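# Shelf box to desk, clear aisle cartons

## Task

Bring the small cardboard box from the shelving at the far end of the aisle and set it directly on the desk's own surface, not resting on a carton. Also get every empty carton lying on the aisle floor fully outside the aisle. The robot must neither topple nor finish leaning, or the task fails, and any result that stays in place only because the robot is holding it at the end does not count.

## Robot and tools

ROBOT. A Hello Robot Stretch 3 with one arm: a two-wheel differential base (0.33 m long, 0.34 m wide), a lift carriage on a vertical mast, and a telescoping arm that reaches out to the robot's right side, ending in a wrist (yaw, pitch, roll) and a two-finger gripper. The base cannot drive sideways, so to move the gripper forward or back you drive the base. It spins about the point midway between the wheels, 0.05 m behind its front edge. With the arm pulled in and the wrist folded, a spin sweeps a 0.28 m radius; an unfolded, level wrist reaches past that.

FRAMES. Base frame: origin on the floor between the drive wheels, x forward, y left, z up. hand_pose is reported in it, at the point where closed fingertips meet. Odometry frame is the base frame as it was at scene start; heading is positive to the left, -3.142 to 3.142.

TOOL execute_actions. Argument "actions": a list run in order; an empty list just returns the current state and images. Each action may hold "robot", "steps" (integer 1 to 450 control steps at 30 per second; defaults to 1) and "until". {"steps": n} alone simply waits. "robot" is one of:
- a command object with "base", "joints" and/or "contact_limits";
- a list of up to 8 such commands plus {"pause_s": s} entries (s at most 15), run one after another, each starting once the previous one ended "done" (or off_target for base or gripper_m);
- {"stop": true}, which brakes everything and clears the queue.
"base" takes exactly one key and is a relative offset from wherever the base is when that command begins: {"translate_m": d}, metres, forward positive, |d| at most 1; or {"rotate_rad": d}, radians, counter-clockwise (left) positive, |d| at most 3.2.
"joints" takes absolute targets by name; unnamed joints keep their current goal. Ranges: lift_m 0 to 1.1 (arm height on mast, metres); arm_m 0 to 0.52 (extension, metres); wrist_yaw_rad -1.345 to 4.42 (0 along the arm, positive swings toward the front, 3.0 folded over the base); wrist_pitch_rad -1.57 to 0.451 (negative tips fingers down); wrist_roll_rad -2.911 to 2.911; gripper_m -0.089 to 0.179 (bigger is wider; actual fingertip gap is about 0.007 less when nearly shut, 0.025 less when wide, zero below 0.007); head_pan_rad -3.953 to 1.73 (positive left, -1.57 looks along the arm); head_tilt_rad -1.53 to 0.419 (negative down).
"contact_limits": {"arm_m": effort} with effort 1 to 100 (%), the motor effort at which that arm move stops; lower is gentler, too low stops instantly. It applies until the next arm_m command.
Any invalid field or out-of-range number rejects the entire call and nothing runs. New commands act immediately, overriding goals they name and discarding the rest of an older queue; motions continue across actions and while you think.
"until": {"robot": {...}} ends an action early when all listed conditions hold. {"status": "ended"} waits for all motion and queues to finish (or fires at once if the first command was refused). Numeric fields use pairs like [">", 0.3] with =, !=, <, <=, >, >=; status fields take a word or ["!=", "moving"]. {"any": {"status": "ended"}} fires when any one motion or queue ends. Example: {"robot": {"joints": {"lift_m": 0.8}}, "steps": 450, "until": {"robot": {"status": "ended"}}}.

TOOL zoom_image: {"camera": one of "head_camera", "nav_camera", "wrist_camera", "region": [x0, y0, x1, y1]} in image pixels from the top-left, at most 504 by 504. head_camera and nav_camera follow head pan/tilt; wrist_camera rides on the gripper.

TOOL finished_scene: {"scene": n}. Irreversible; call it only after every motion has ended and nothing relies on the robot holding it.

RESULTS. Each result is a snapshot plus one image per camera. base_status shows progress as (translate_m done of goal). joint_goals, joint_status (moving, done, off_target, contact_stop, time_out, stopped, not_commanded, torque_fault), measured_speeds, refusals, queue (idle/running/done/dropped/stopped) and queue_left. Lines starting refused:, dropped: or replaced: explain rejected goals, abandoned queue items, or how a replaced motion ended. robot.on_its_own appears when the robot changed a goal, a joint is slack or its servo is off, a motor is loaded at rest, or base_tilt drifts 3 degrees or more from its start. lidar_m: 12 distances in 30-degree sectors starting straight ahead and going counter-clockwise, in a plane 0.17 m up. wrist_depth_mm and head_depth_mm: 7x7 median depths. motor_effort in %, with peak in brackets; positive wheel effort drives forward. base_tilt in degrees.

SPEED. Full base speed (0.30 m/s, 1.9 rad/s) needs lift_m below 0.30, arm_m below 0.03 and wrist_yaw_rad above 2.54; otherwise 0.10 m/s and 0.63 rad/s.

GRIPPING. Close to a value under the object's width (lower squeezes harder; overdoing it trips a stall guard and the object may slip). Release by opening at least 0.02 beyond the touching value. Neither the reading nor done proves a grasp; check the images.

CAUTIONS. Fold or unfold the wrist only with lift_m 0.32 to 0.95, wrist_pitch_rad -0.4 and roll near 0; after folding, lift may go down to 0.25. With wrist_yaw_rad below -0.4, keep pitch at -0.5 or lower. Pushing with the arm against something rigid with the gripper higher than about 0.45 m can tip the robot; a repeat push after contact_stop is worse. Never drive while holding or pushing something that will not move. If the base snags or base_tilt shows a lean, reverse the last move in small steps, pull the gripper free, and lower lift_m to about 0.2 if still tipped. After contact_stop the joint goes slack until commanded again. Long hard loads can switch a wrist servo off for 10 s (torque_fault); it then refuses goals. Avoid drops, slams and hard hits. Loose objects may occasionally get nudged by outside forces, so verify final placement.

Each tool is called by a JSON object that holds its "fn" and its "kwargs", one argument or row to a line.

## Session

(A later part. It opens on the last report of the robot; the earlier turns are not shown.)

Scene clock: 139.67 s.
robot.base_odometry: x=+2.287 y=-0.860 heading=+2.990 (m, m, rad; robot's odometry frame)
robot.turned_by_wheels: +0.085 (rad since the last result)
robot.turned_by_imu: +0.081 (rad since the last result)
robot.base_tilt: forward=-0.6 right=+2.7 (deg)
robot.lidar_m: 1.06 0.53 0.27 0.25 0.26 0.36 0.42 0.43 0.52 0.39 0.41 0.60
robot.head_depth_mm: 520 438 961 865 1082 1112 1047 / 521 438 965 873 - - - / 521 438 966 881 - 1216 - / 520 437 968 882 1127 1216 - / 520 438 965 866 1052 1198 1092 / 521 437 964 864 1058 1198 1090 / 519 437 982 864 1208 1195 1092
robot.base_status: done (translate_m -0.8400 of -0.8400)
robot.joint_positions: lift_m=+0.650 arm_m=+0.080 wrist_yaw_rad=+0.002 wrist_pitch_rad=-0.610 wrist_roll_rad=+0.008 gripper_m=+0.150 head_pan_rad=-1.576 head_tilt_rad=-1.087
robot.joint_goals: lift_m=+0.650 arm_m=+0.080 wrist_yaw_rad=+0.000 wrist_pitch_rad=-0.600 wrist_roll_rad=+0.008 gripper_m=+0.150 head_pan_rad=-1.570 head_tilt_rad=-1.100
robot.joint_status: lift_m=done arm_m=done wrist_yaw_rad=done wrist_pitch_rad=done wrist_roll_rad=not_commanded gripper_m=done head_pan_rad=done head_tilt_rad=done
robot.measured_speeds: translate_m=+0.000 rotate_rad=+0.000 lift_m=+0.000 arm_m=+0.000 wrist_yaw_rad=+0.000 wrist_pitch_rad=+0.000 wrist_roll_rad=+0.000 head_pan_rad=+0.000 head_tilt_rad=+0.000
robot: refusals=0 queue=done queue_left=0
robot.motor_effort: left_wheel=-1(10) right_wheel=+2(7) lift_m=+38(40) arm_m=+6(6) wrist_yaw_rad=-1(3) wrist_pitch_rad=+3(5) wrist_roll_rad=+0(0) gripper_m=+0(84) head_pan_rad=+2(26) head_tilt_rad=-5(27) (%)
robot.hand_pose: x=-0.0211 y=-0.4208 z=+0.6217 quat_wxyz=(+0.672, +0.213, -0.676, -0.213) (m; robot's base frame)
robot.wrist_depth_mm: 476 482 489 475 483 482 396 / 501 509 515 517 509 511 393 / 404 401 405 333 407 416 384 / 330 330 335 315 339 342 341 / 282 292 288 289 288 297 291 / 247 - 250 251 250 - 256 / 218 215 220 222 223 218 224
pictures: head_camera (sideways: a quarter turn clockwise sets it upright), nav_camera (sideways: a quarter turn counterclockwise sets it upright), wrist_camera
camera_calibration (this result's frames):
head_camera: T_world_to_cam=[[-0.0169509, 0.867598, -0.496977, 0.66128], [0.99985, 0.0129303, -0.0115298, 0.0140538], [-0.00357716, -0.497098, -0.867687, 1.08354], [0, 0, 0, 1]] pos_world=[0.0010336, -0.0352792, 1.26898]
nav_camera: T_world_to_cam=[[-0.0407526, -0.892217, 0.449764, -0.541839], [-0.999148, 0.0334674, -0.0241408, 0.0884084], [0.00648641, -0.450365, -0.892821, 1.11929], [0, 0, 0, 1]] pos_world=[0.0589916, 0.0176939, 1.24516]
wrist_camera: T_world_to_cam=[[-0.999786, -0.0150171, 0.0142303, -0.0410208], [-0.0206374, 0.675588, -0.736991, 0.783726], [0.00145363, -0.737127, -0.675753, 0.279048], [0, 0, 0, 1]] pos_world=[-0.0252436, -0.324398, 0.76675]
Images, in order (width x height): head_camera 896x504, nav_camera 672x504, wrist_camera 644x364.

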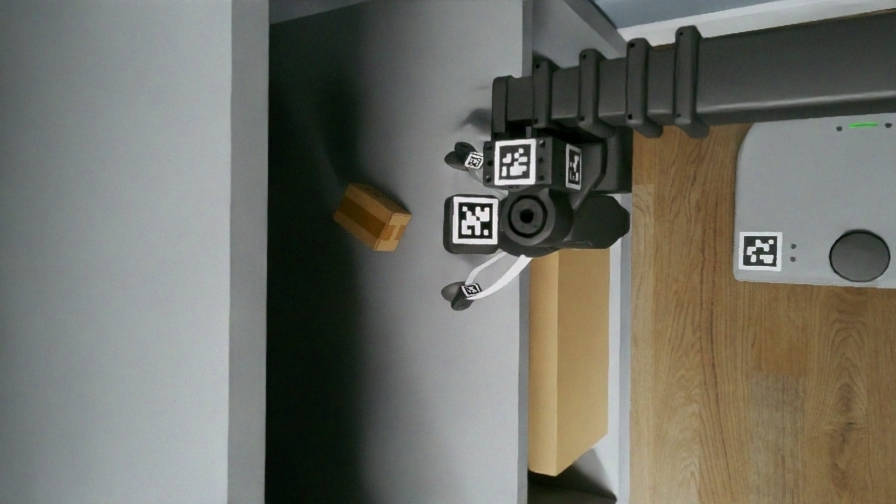

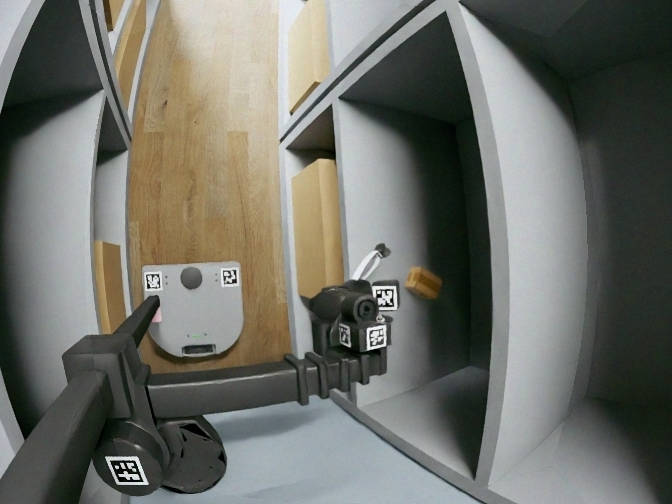

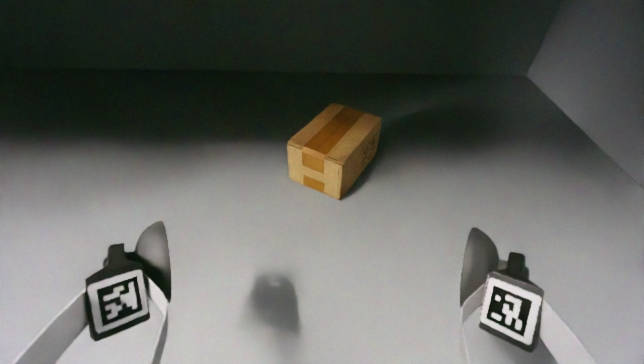

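{"fn": "execute_actions", "kwargs": {
  "actions": [
    {"robot":[{"base":{"translate_m":0.075},"joints":{"wrist_yaw_rad":-0.45,"arm_m":0.28}},{"joints":{"lift_m":0.612}}],"steps":450,"until":{"robot":{"status":"ended"}}}
  ]
}}

Scene clock: 148.50 s.
robot.base_odometry: x=+2.213 y=-0.849 heading=+2.990 (m, m, rad; robot's odometry frame)
robot.turned_by_wheels: +0.000 (rad since the last result)
robot.turned_by_imu: +0.002 (rad since the last result)
robot.base_tilt: forward=-0.7 right=+2.7 (deg)
robot.lidar_m: 1.36 0.46 0.55 0.26 0.27 0.36 0.49 0.51 0.41 0.39 0.41 0.54
robot.head_depth_mm: 520 438 967 867 1222 1197 1093 / 520 438 974 873 - - - / 521 438 1004 836 1042 1215 - / 520 438 980 849 1044 1215 - / 519 438 967 863 1046 1193 1091 / 520 437 965 863 1053 1196 1093 / 519 437 965 864 1171 1193 1093
robot.base_status: done (translate_m +0.0750 of +0.0750)
robot.joint_positions: lift_m=+0.612 arm_m=+0.280 wrist_yaw_rad=-0.448 wrist_pitch_rad=-0.611 wrist_roll_rad=+0.008 gripper_m=+0.150 head_pan_rad=-1.576 head_tilt_rad=-1.087
robot.joint_goals: lift_m=+0.612 arm_m=+0.280 wrist_yaw_rad=-0.450 wrist_pitch_rad=-0.600 wrist_roll_rad=+0.008 gripper_m=+0.150 head_pan_rad=-1.570 head_tilt_rad=-1.100
robot.joint_status: lift_m=done arm_m=done wrist_yaw_rad=done wrist_pitch_rad=done wrist_roll_rad=not_commanded gripper_m=done head_pan_rad=done head_tilt_rad=done
robot.measured_speeds: translate_m=+0.000 rotate_rad=+0.000 lift_m=+0.000 arm_m=+0.000 wrist_yaw_rad=+0.000 wrist_pitch_rad=+0.000 wrist_roll_rad=+0.000 head_pan_rad=+0.000 head_tilt_rad=+0.000
robot: refusals=0 queue=done queue_left=0
robot.motor_effort: left_wheel=+0(5) right_wheel=+2(6) lift_m=+16(39) arm_m=+5(5) wrist_yaw_rad=-1(3) wrist_pitch_rad=+3(3) wrist_roll_rad=+1(0) gripper_m=+0(0) head_pan_rad=+2(2) head_tilt_rad=-7(6) (%)
robot.hand_pose: x=-0.1064 y=-0.6013 z=+0.5845 quat_wxyz=(+0.608, +0.056, -0.707, -0.358) (m; robot's base frame)
robot.wrist_depth_mm: 242 265 293 331 383 376 300 / 261 287 320 369 412 396 308 / 287 312 334 339 344 348 319 / 277 276 278 281 284 281 284 / 236 244 239 178 242 247 244 / 207 - 209 155 206 - 213 / - 180 180 137 182 183 188
pictures: head_camera (sideways: a quarter turn clockwise sets it upright), nav_camera (sideways: a quarter turn counterclockwise sets it upright), wrist_camera
camera_calibration (this result's frames):
head_camera: T_world_to_cam=[[-0.0169509, 0.867598, -0.496977, 0.66128], [0.99985, 0.0129303, -0.0115298, 0.0140538], [-0.00357716, -0.497098, -0.867687, 1.08354], [0, 0, 0, 1]] pos_world=[0.0010336, -0.0352792, 1.26898]
nav_camera: T_world_to_cam=[[-0.0407526, -0.892217, 0.449764, -0.541839], [-0.999148, 0.0334674, -0.0241408, 0.0884084], [0.00648641, -0.450365, -0.892821, 1.11929], [0, 0, 0, 1]] pos_world=[0.0589916, 0.0176939, 1.24516]
wrist_camera: T_world_to_cam=[[-0.906768, 0.421391, 0.0142234, 0.143788], [0.275479, 0.617652, -0.736625, 0.87298], [-0.319192, -0.66403, -0.676151, 0.131043], [0, 0, 0, 1]] pos_world=[-0.0682775, -0.512773, 0.729619]
Images, in order (width x height): head_camera 896x504, nav_camera 672x504, wrist_camera 644x364.

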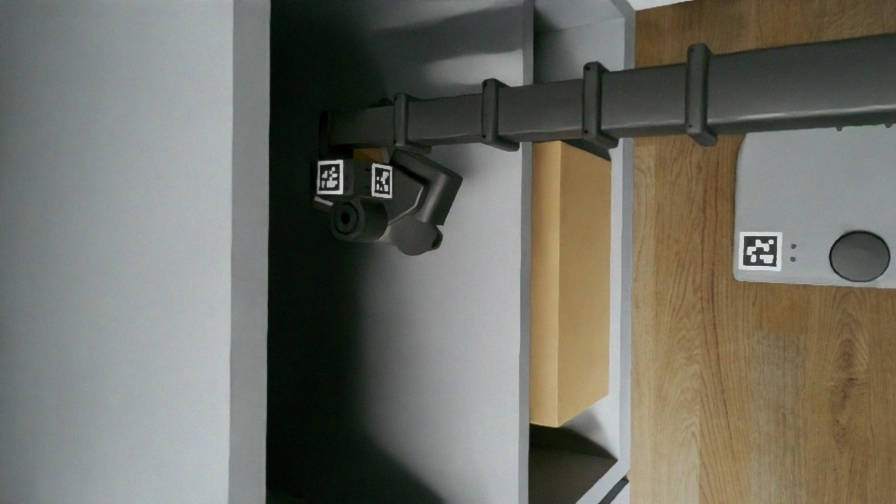

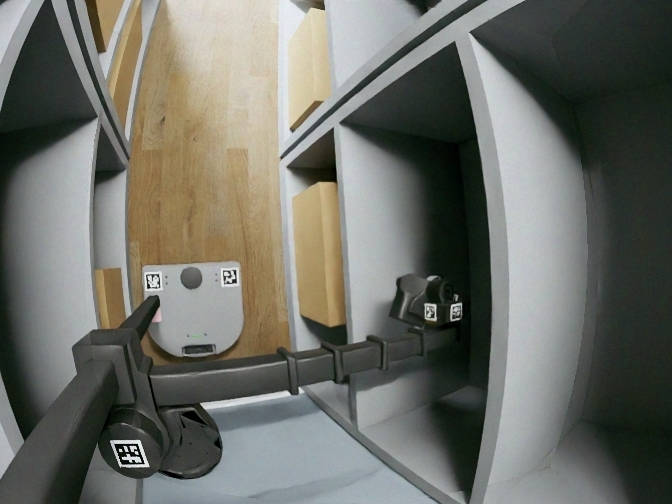

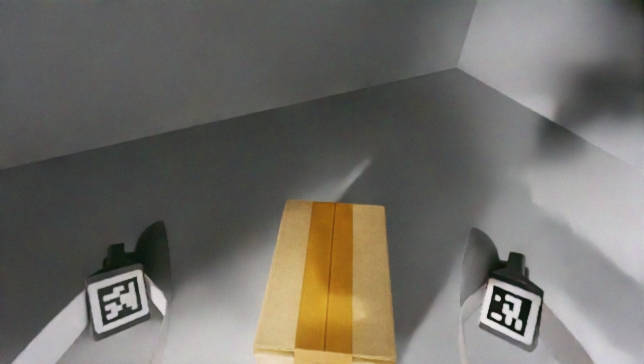

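{"fn": "execute_actions", "kwargs": {
  "actions": [
    {"robot":[{"joints":{"arm_m":0.265,"lift_m":0.588}},{"joints":{"gripper_m":0.015}},{"joints":{"lift_m":0.62}},{"joints":{"arm_m":0,"wrist_yaw_rad":0.3}},{"joints":{"wrist_yaw_rad":2.65,"wrist_pitch_rad":-0.4,"head_pan_rad":0,"head_tilt_rad":-0.6},"base":{"rotate_rad":-0.025}},{"joints":{"lift_m":0.29}},{"base":{"translate_m":0.9}}],"steps":450,"until":{"robot":{"status":"ended"}}},
    {"steps":200,"until":{"robot":{"status":"ended"}}}
  ]
}}

Scene clock: 169.30 s.
robot.base_odometry: x=+1.327 y=-0.690 heading=+2.965 (m, m, rad; robot's odometry frame)
robot.turned_by_wheels: -0.025 (rad since the last result)
robot.turned_by_imu: -0.013 (rad since the last result)
robot.base_tilt: forward=-0.7 right=+2.7 (deg)
robot.lidar_m: 3.36 0.51 0.60 0.29 0.30 0.40 1.01 0.53 0.38 0.36 0.37 0.55
robot.head_depth_mm: 2858 3139 3398 2514 1893 1504 1190 / 2838 3127 3353 2494 1884 1506 1250 / 2826 2993 3322 2486 1872 1504 1254 / 2857 3070 3360 2480 1870 1496 1249 / 2848 3102 3331 2489 1856 1485 1248 / 2854 3141 3328 2461 1858 1487 1249 / 2818 2992 3321 2461 1857 1494 1191
robot.base_status: done (translate_m +0.9000 of +0.9000)
robot.joint_positions: lift_m=+0.290 arm_m=+0.003 wrist_yaw_rad=+2.648 wrist_pitch_rad=-0.427 wrist_roll_rad=+0.008 gripper_m=+0.019 head_pan_rad=-0.007 head_tilt_rad=-0.605
robot.joint_goals: lift_m=+0.290 arm_m=+0.000 wrist_yaw_rad=+2.650 wrist_pitch_rad=-0.400 wrist_roll_rad=+0.008 gripper_m=+0.018 head_pan_rad=+0.000 head_tilt_rad=-0.600
robot.joint_status: lift_m=done arm_m=done wrist_yaw_rad=done wrist_pitch_rad=done wrist_roll_rad=not_commanded gripper_m=done head_pan_rad=done head_tilt_rad=done
robot.measured_speeds: translate_m=+0.000 rotate_rad=+0.000 lift_m=+0.000 arm_m=+0.000 wrist_yaw_rad=+0.000 wrist_pitch_rad=+0.000 wrist_roll_rad=+0.000 head_pan_rad=+0.000 head_tilt_rad=+0.000
robot: refusals=0 queue=done queue_left=0
robot.motor_effort: left_wheel=+1(13) right_wheel=+0(5) lift_m=+17(39) arm_m=-5(5) wrist_yaw_rad=+2(4) wrist_pitch_rad=+8(8) wrist_roll_rad=+0(0) gripper_m=-19(99) head_pan_rad=+2(25) head_tilt_rad=+3(30) (%)
robot.hand_pose: x=+0.0846 y=+0.0490 z=+0.3012 quat_wxyz=(+0.314, +0.709, -0.025, +0.631) (m; robot's base frame)
robot.wrist_depth_mm: 551 618 727 766 511 - - / 283 306 766 798 538 - - / 288 319 812 825 596 927 - / 308 346 617 656 618 804 820 / 331 376 415 157 624 634 636 / - 397 129 130 - 530 538 / - - 139 136 436 462 449
pictures: head_camera (sideways: a quarter turn clockwise sets it upright), nav_camera (sideways: a quarter turn counterclockwise sets it upright), wrist_camera
camera_calibration (this result's frames):
head_camera: T_world_to_cam=[[-0.538725, -0.0181217, -0.842286, 1.11444], [-0.00417906, 0.999814, -0.018838, 0.0297026], [0.842471, -0.00662855, -0.538701, 0.650529], [0, 0, 0, 1]] pos_world=[0.0524522, -0.00518932, 1.28968]
nav_camera: T_world_to_cam=[[0.582302, -0.0397462, 0.812001, -1.01763], [-0.0204159, -0.999204, -0.0342689, 0.0956425], [0.812716, 0.00337718, -0.58265, 0.711038], [0, 0, 0, 1]] pos_world=[0.0166503, 0.0527179, 1.24388]
wrist_camera: T_world_to_cam=[[0.884995, -0.465315, 0.016322, -0.0617585], [-0.2344, -0.475554, -0.847883, 0.340224], [0.402295, 0.746546, -0.529932, 0.258018], [0, 0, 0, 1]] pos_world=[0.0306051, -0.059565, 0.42621]
Images, in order (width x height): head_camera 896x504, nav_camera 672x504, wrist_camera 644x364.

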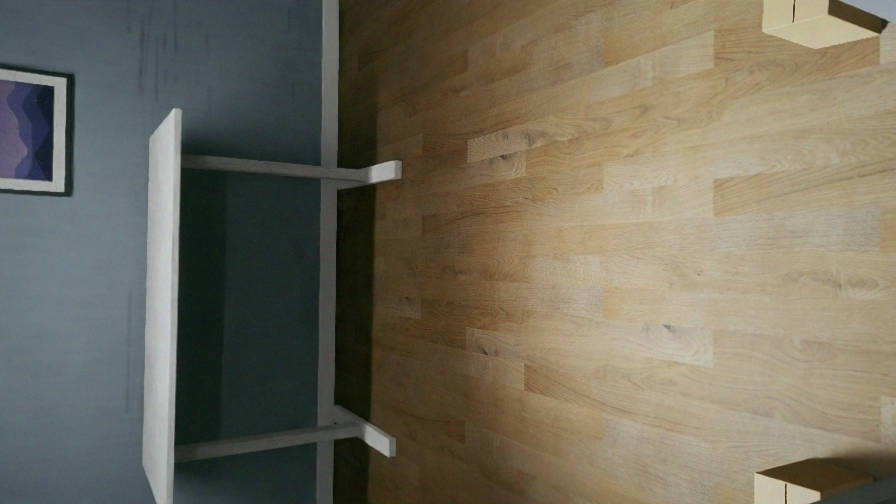

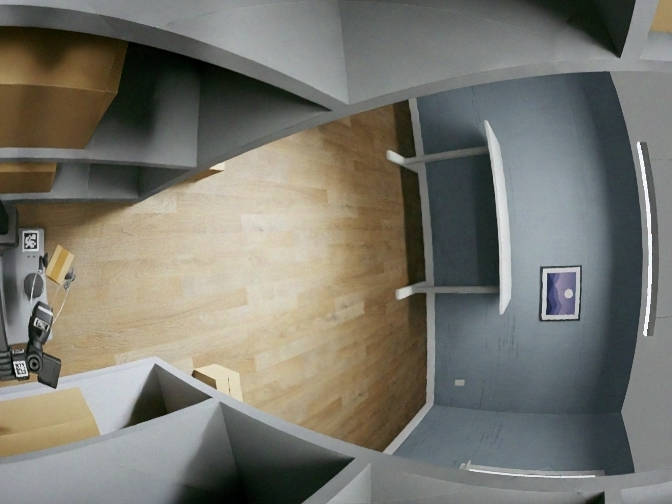

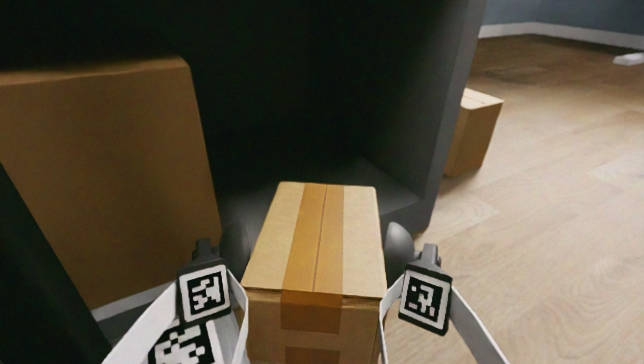

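{"fn": "execute_actions", "kwargs": {
  "actions": [
    {"robot":[{"base":{"translate_m":1}},{"base":{"translate_m":1}},{"base":{"rotate_rad":1.57},"joints":{"head_pan_rad":-1.57}},{"joints":{"lift_m":0.34}},{"joints":{"wrist_yaw_rad":0.6,"lift_m":1.02}},{"joints":{"wrist_pitch_rad":-0.6,"wrist_yaw_rad":0,"arm_m":0.1}}],"steps":450,"until":{"robot":{"status":"ended"}}},
    {"steps":450,"until":{"robot":{"status":"ended"}}}
  ]
}}

Scene clock: 194.63 s.
robot.base_odometry: x=-0.642 y=-0.339 heading=-1.748 (m, m, rad; robot's odometry frame)
robot.turned_by_wheels: +1.570 (rad since the last result)
robot.turned_by_imu: +1.601 (rad since the last result)
robot.base_tilt: forward=-0.6 right=+2.7 (deg)
robot.lidar_m: 1.87 1.96 1.31 1.56 1.31 1.95 1.87 1.93 0.96 1.37 1.24 1.91
robot.head_depth_mm: 1109 1218 - - - 1427 1253 / 1122 1235 - - - 1461 1254 / 1135 1244 1240 - - 1505 1251 / 1132 1242 1026 661 1748 1496 1249 / 1135 1243 986 691 1744 1497 1246 / 1138 1253 983 689 1738 1495 1246 / 1140 1256 974 688 1734 1490 1242
robot.base_status: done (rotate_rad +1.5699 of +1.5700)
robot.joint_positions: lift_m=+1.020 arm_m=+0.100 wrist_yaw_rad=+0.003 wrist_pitch_rad=-0.617 wrist_roll_rad=+0.008 gripper_m=+0.019 head_pan_rad=-1.563 head_tilt_rad=-0.605
robot.joint_goals: lift_m=+1.020 arm_m=+0.100 wrist_yaw_rad=+0.000 wrist_pitch_rad=-0.600 wrist_roll_rad=+0.008 gripper_m=+0.018 head_pan_rad=-1.570 head_tilt_rad=-0.600
robot.joint_status: lift_m=done arm_m=done wrist_yaw_rad=done wrist_pitch_rad=done wrist_roll_rad=not_commanded gripper_m=done head_pan_rad=done head_tilt_rad=done
robot.measured_speeds: translate_m=+0.000 rotate_rad=+0.000 lift_m=+0.000 arm_m=+0.000 wrist_yaw_rad=+0.000 wrist_pitch_rad=+0.000 wrist_roll_rad=+0.000 head_pan_rad=+0.000 head_tilt_rad=+0.000
robot: refusals=0 queue=done queue_left=0
robot.motor_effort: left_wheel=-2(10) right_wheel=+3(12) lift_m=+38(41) arm_m=+5(6) wrist_yaw_rad=-3(3) wrist_pitch_rad=+5(7) wrist_roll_rad=+0(0) gripper_m=-20(20) head_pan_rad=-2(29) head_tilt_rad=+2(3) (%)
robot.hand_pose: x=-0.0210 y=-0.4396 z=+0.9903 quat_wxyz=(+0.672, +0.215, -0.676, -0.215) (m; robot's base frame)
robot.wrist_depth_mm: 523 528 536 543 553 559 593 / 392 395 396 408 403 412 409 / 312 314 316 324 323 322 326 / - 293 293 276 285 289 286 / - - - 158 992 - - / - - 129 130 - - - / - - - 136 - - -
pictures: head_camera (sideways: a quarter turn clockwise sets it upright), nav_camera (sideways: a quarter turn counterclockwise sets it upright), wrist_camera
camera_calibration (this result's frames):
head_camera: T_world_to_cam=[[-0.0260771, 0.538205, -0.842411, 1.11148], [0.999643, 0.018945, -0.0188406, 0.0235826], [0.00581938, -0.842601, -0.538507, 0.65538], [0, 0, 0, 1]] pos_world=[0.00159608, -0.0464266, 1.28969]
nav_camera: T_world_to_cam=[[-0.0311407, -0.582638, 0.812135, -1.01407], [-0.999397, 0.00564399, -0.034272, 0.101618], [0.0153845, -0.812712, -0.582462, 0.715658], [0, 0, 0, 1]] pos_world=[0.0589682, -0.00978373, 1.24389]
wrist_camera: T_world_to_cam=[[-0.999781, -0.0154172, 0.0141469, -0.0465871], [-0.0208583, 0.680632, -0.732328, 1.06573], [0.00166161, -0.732463, -0.680805, 0.521319], [0, 0, 0, 1]] pos_world=[-0.0252137, -0.344245, 1.13604]
Images, in order (width x height): head_camera 896x504, nav_camera 672x504, wrist_camera 644x364.

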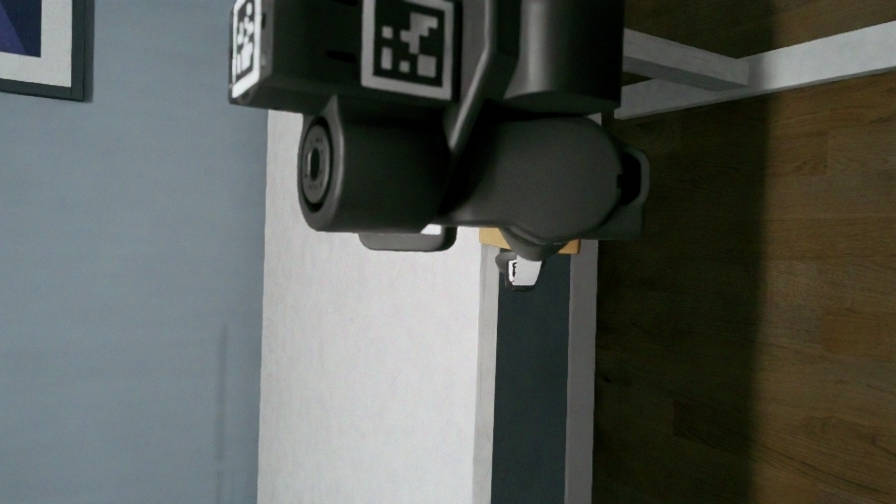

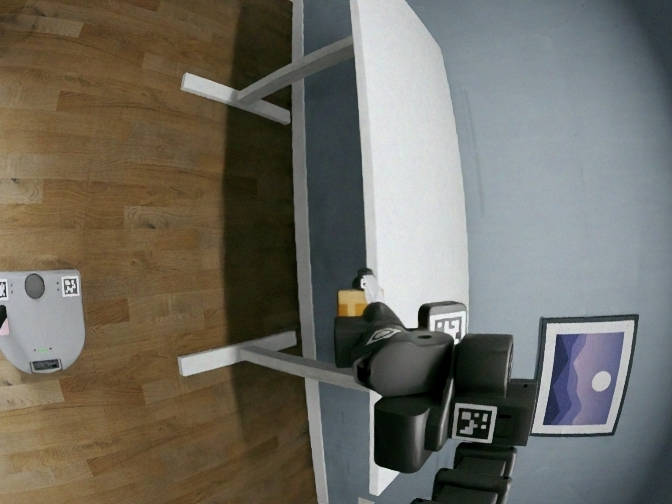

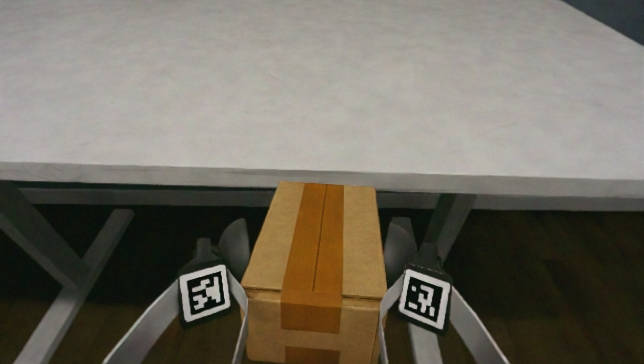

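{"fn": "execute_actions", "kwargs": {
  "actions": [
    {"robot":[{"joints":{"lift_m":1.045}},{"joints":{"arm_m":0.4}},{"joints":{"lift_m":1.008}}],"steps":450,"until":{"robot":{"status":"ended"}}},
    {"robot":[{"joints":{"gripper_m":0.14}},{"joints":{"lift_m":1.06}}],"steps":450,"until":{"robot":{"status":"ended"}}}
  ]
}}

Scene clock: 206.97 s.
robot.base_odometry: x=-0.642 y=-0.339 heading=-1.748 (m, m, rad; robot's odometry frame)
robot.turned_by_wheels: +0.000 (rad since the last result)
robot.turned_by_imu: +0.002 (rad since the last result)
robot.base_tilt: forward=-0.6 right=+2.7 (deg)
robot.lidar_m: 1.88 1.96 1.31 1.56 1.32 1.95 1.87 1.92 0.95 1.36 1.23 1.90
robot.head_depth_mm: 1097 1269 1004 669 1160 1429 1252 / 1103 1236 1003 668 1725 1461 1257 / 1117 - 874 665 1730 1501 1252 / 1131 1239 924 694 1738 1491 1248 / 1134 1248 983 692 1735 1493 1249 / 1137 1249 978 691 1736 1488 1245 / 1136 1258 975 686 1731 1483 1240
robot.base_status: done (rotate_rad +1.5699 of +1.5700)
robot.joint_positions: lift_m=+1.060 arm_m=+0.400 wrist_yaw_rad=+0.002 wrist_pitch_rad=-0.616 wrist_roll_rad=+0.008 gripper_m=+0.140 head_pan_rad=-1.563 head_tilt_rad=-0.605
robot.joint_goals: lift_m=+1.060 arm_m=+0.400 wrist_yaw_rad=+0.000 wrist_pitch_rad=-0.600 wrist_roll_rad=+0.008 gripper_m=+0.140 head_pan_rad=-1.570 head_tilt_rad=-0.600
robot.joint_status: lift_m=done arm_m=done wrist_yaw_rad=done wrist_pitch_rad=done wrist_roll_rad=not_commanded gripper_m=done head_pan_rad=done head_tilt_rad=done
robot.measured_speeds: translate_m=+0.000 rotate_rad=+0.000 lift_m=+0.000 arm_m=+0.000 wrist_yaw_rad=+0.000 wrist_pitch_rad=+0.000 wrist_roll_rad=+0.000 head_pan_rad=+0.000 head_tilt_rad=+0.000
robot: refusals=0 queue=done queue_left=0
robot.motor_effort: left_wheel=-1(2) right_wheel=+3(3) lift_m=+37(39) arm_m=+5(6) wrist_yaw_rad=-1(2) wrist_pitch_rad=+4(5) wrist_roll_rad=+1(0) gripper_m=+1(88) head_pan_rad=-2(2) head_tilt_rad=+4(3) (%)
robot.hand_pose: x=-0.0212 y=-0.7398 z=+1.0305 quat_wxyz=(+0.672, +0.214, -0.676, -0.215) (m; robot's base frame)
robot.wrist_depth_mm: 637 650 670 660 672 677 681 / 478 486 487 486 492 497 496 / 378 382 386 389 389 394 397 / 317 320 321 322 326 325 330 / 272 281 275 213 278 278 280 / 236 - 241 186 242 245 244 / 211 208 209 169 214 209 216
pictures: head_camera (sideways: a quarter turn clockwise sets it upright), nav_camera (sideways: a quarter turn counterclockwise sets it upright), wrist_camera
camera_calibration (this result's frames):
head_camera: T_world_to_cam=[[-0.0260001, 0.538208, -0.842411, 1.11148], [0.999646, 0.0188019, -0.0188406, 0.0235826], [0.00569875, -0.842602, -0.538507, 0.65538], [0, 0, 0, 1]] pos_world=[0.00158943, -0.046426, 1.28969]
nav_camera: T_world_to_cam=[[-0.0312241, -0.582634, 0.812135, -1.01407], [-0.999396, 0.00578707, -0.034272, 0.101618], [0.0152682, -0.812714, -0.582462, 0.715659], [0, 0, 0, 1]] pos_world=[0.0589668, -0.00979129, 1.24389]
wrist_camera: T_world_to_cam=[[-0.999793, -0.0146054, 0.0141583, -0.0513502], [-0.0203129, 0.680012, -0.732919, 1.29962], [0.00107679, -0.733055, -0.680168, 0.327724], [0, 0, 0, 1]] pos_world=[-0.0252934, -0.644268, 1.17615]
Images, in order (width x height): head_camera 896x504, nav_camera 672x504, wrist_camera 644x364.

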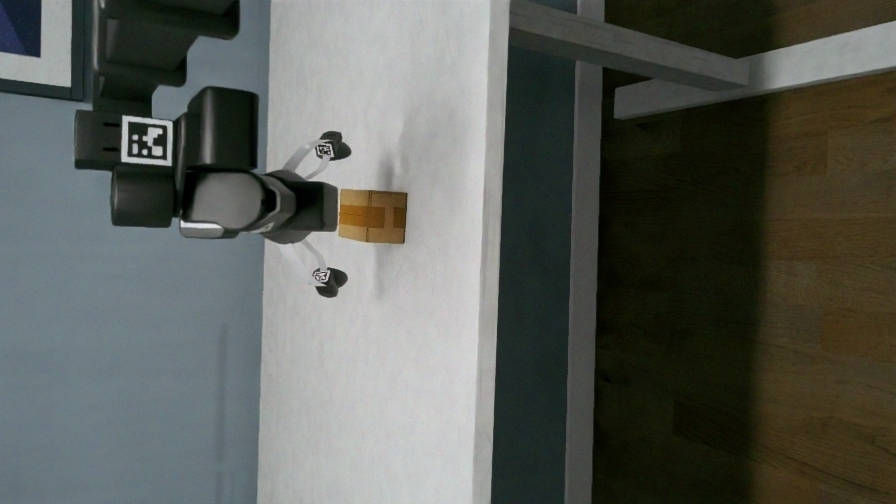

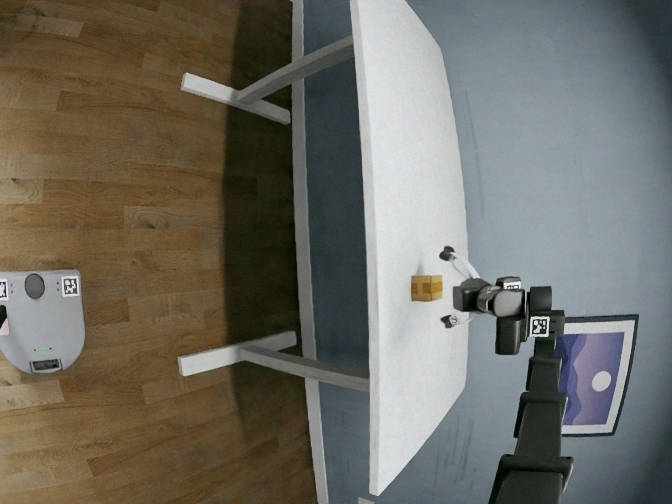

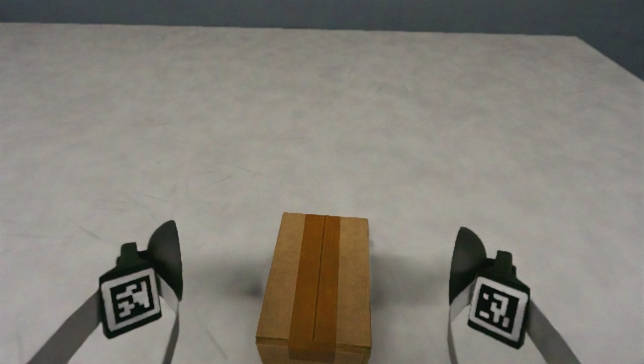

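{"fn": "finished_scene", "kwargs": {
  "scene": 2
}}

The scene is finished: the task was done.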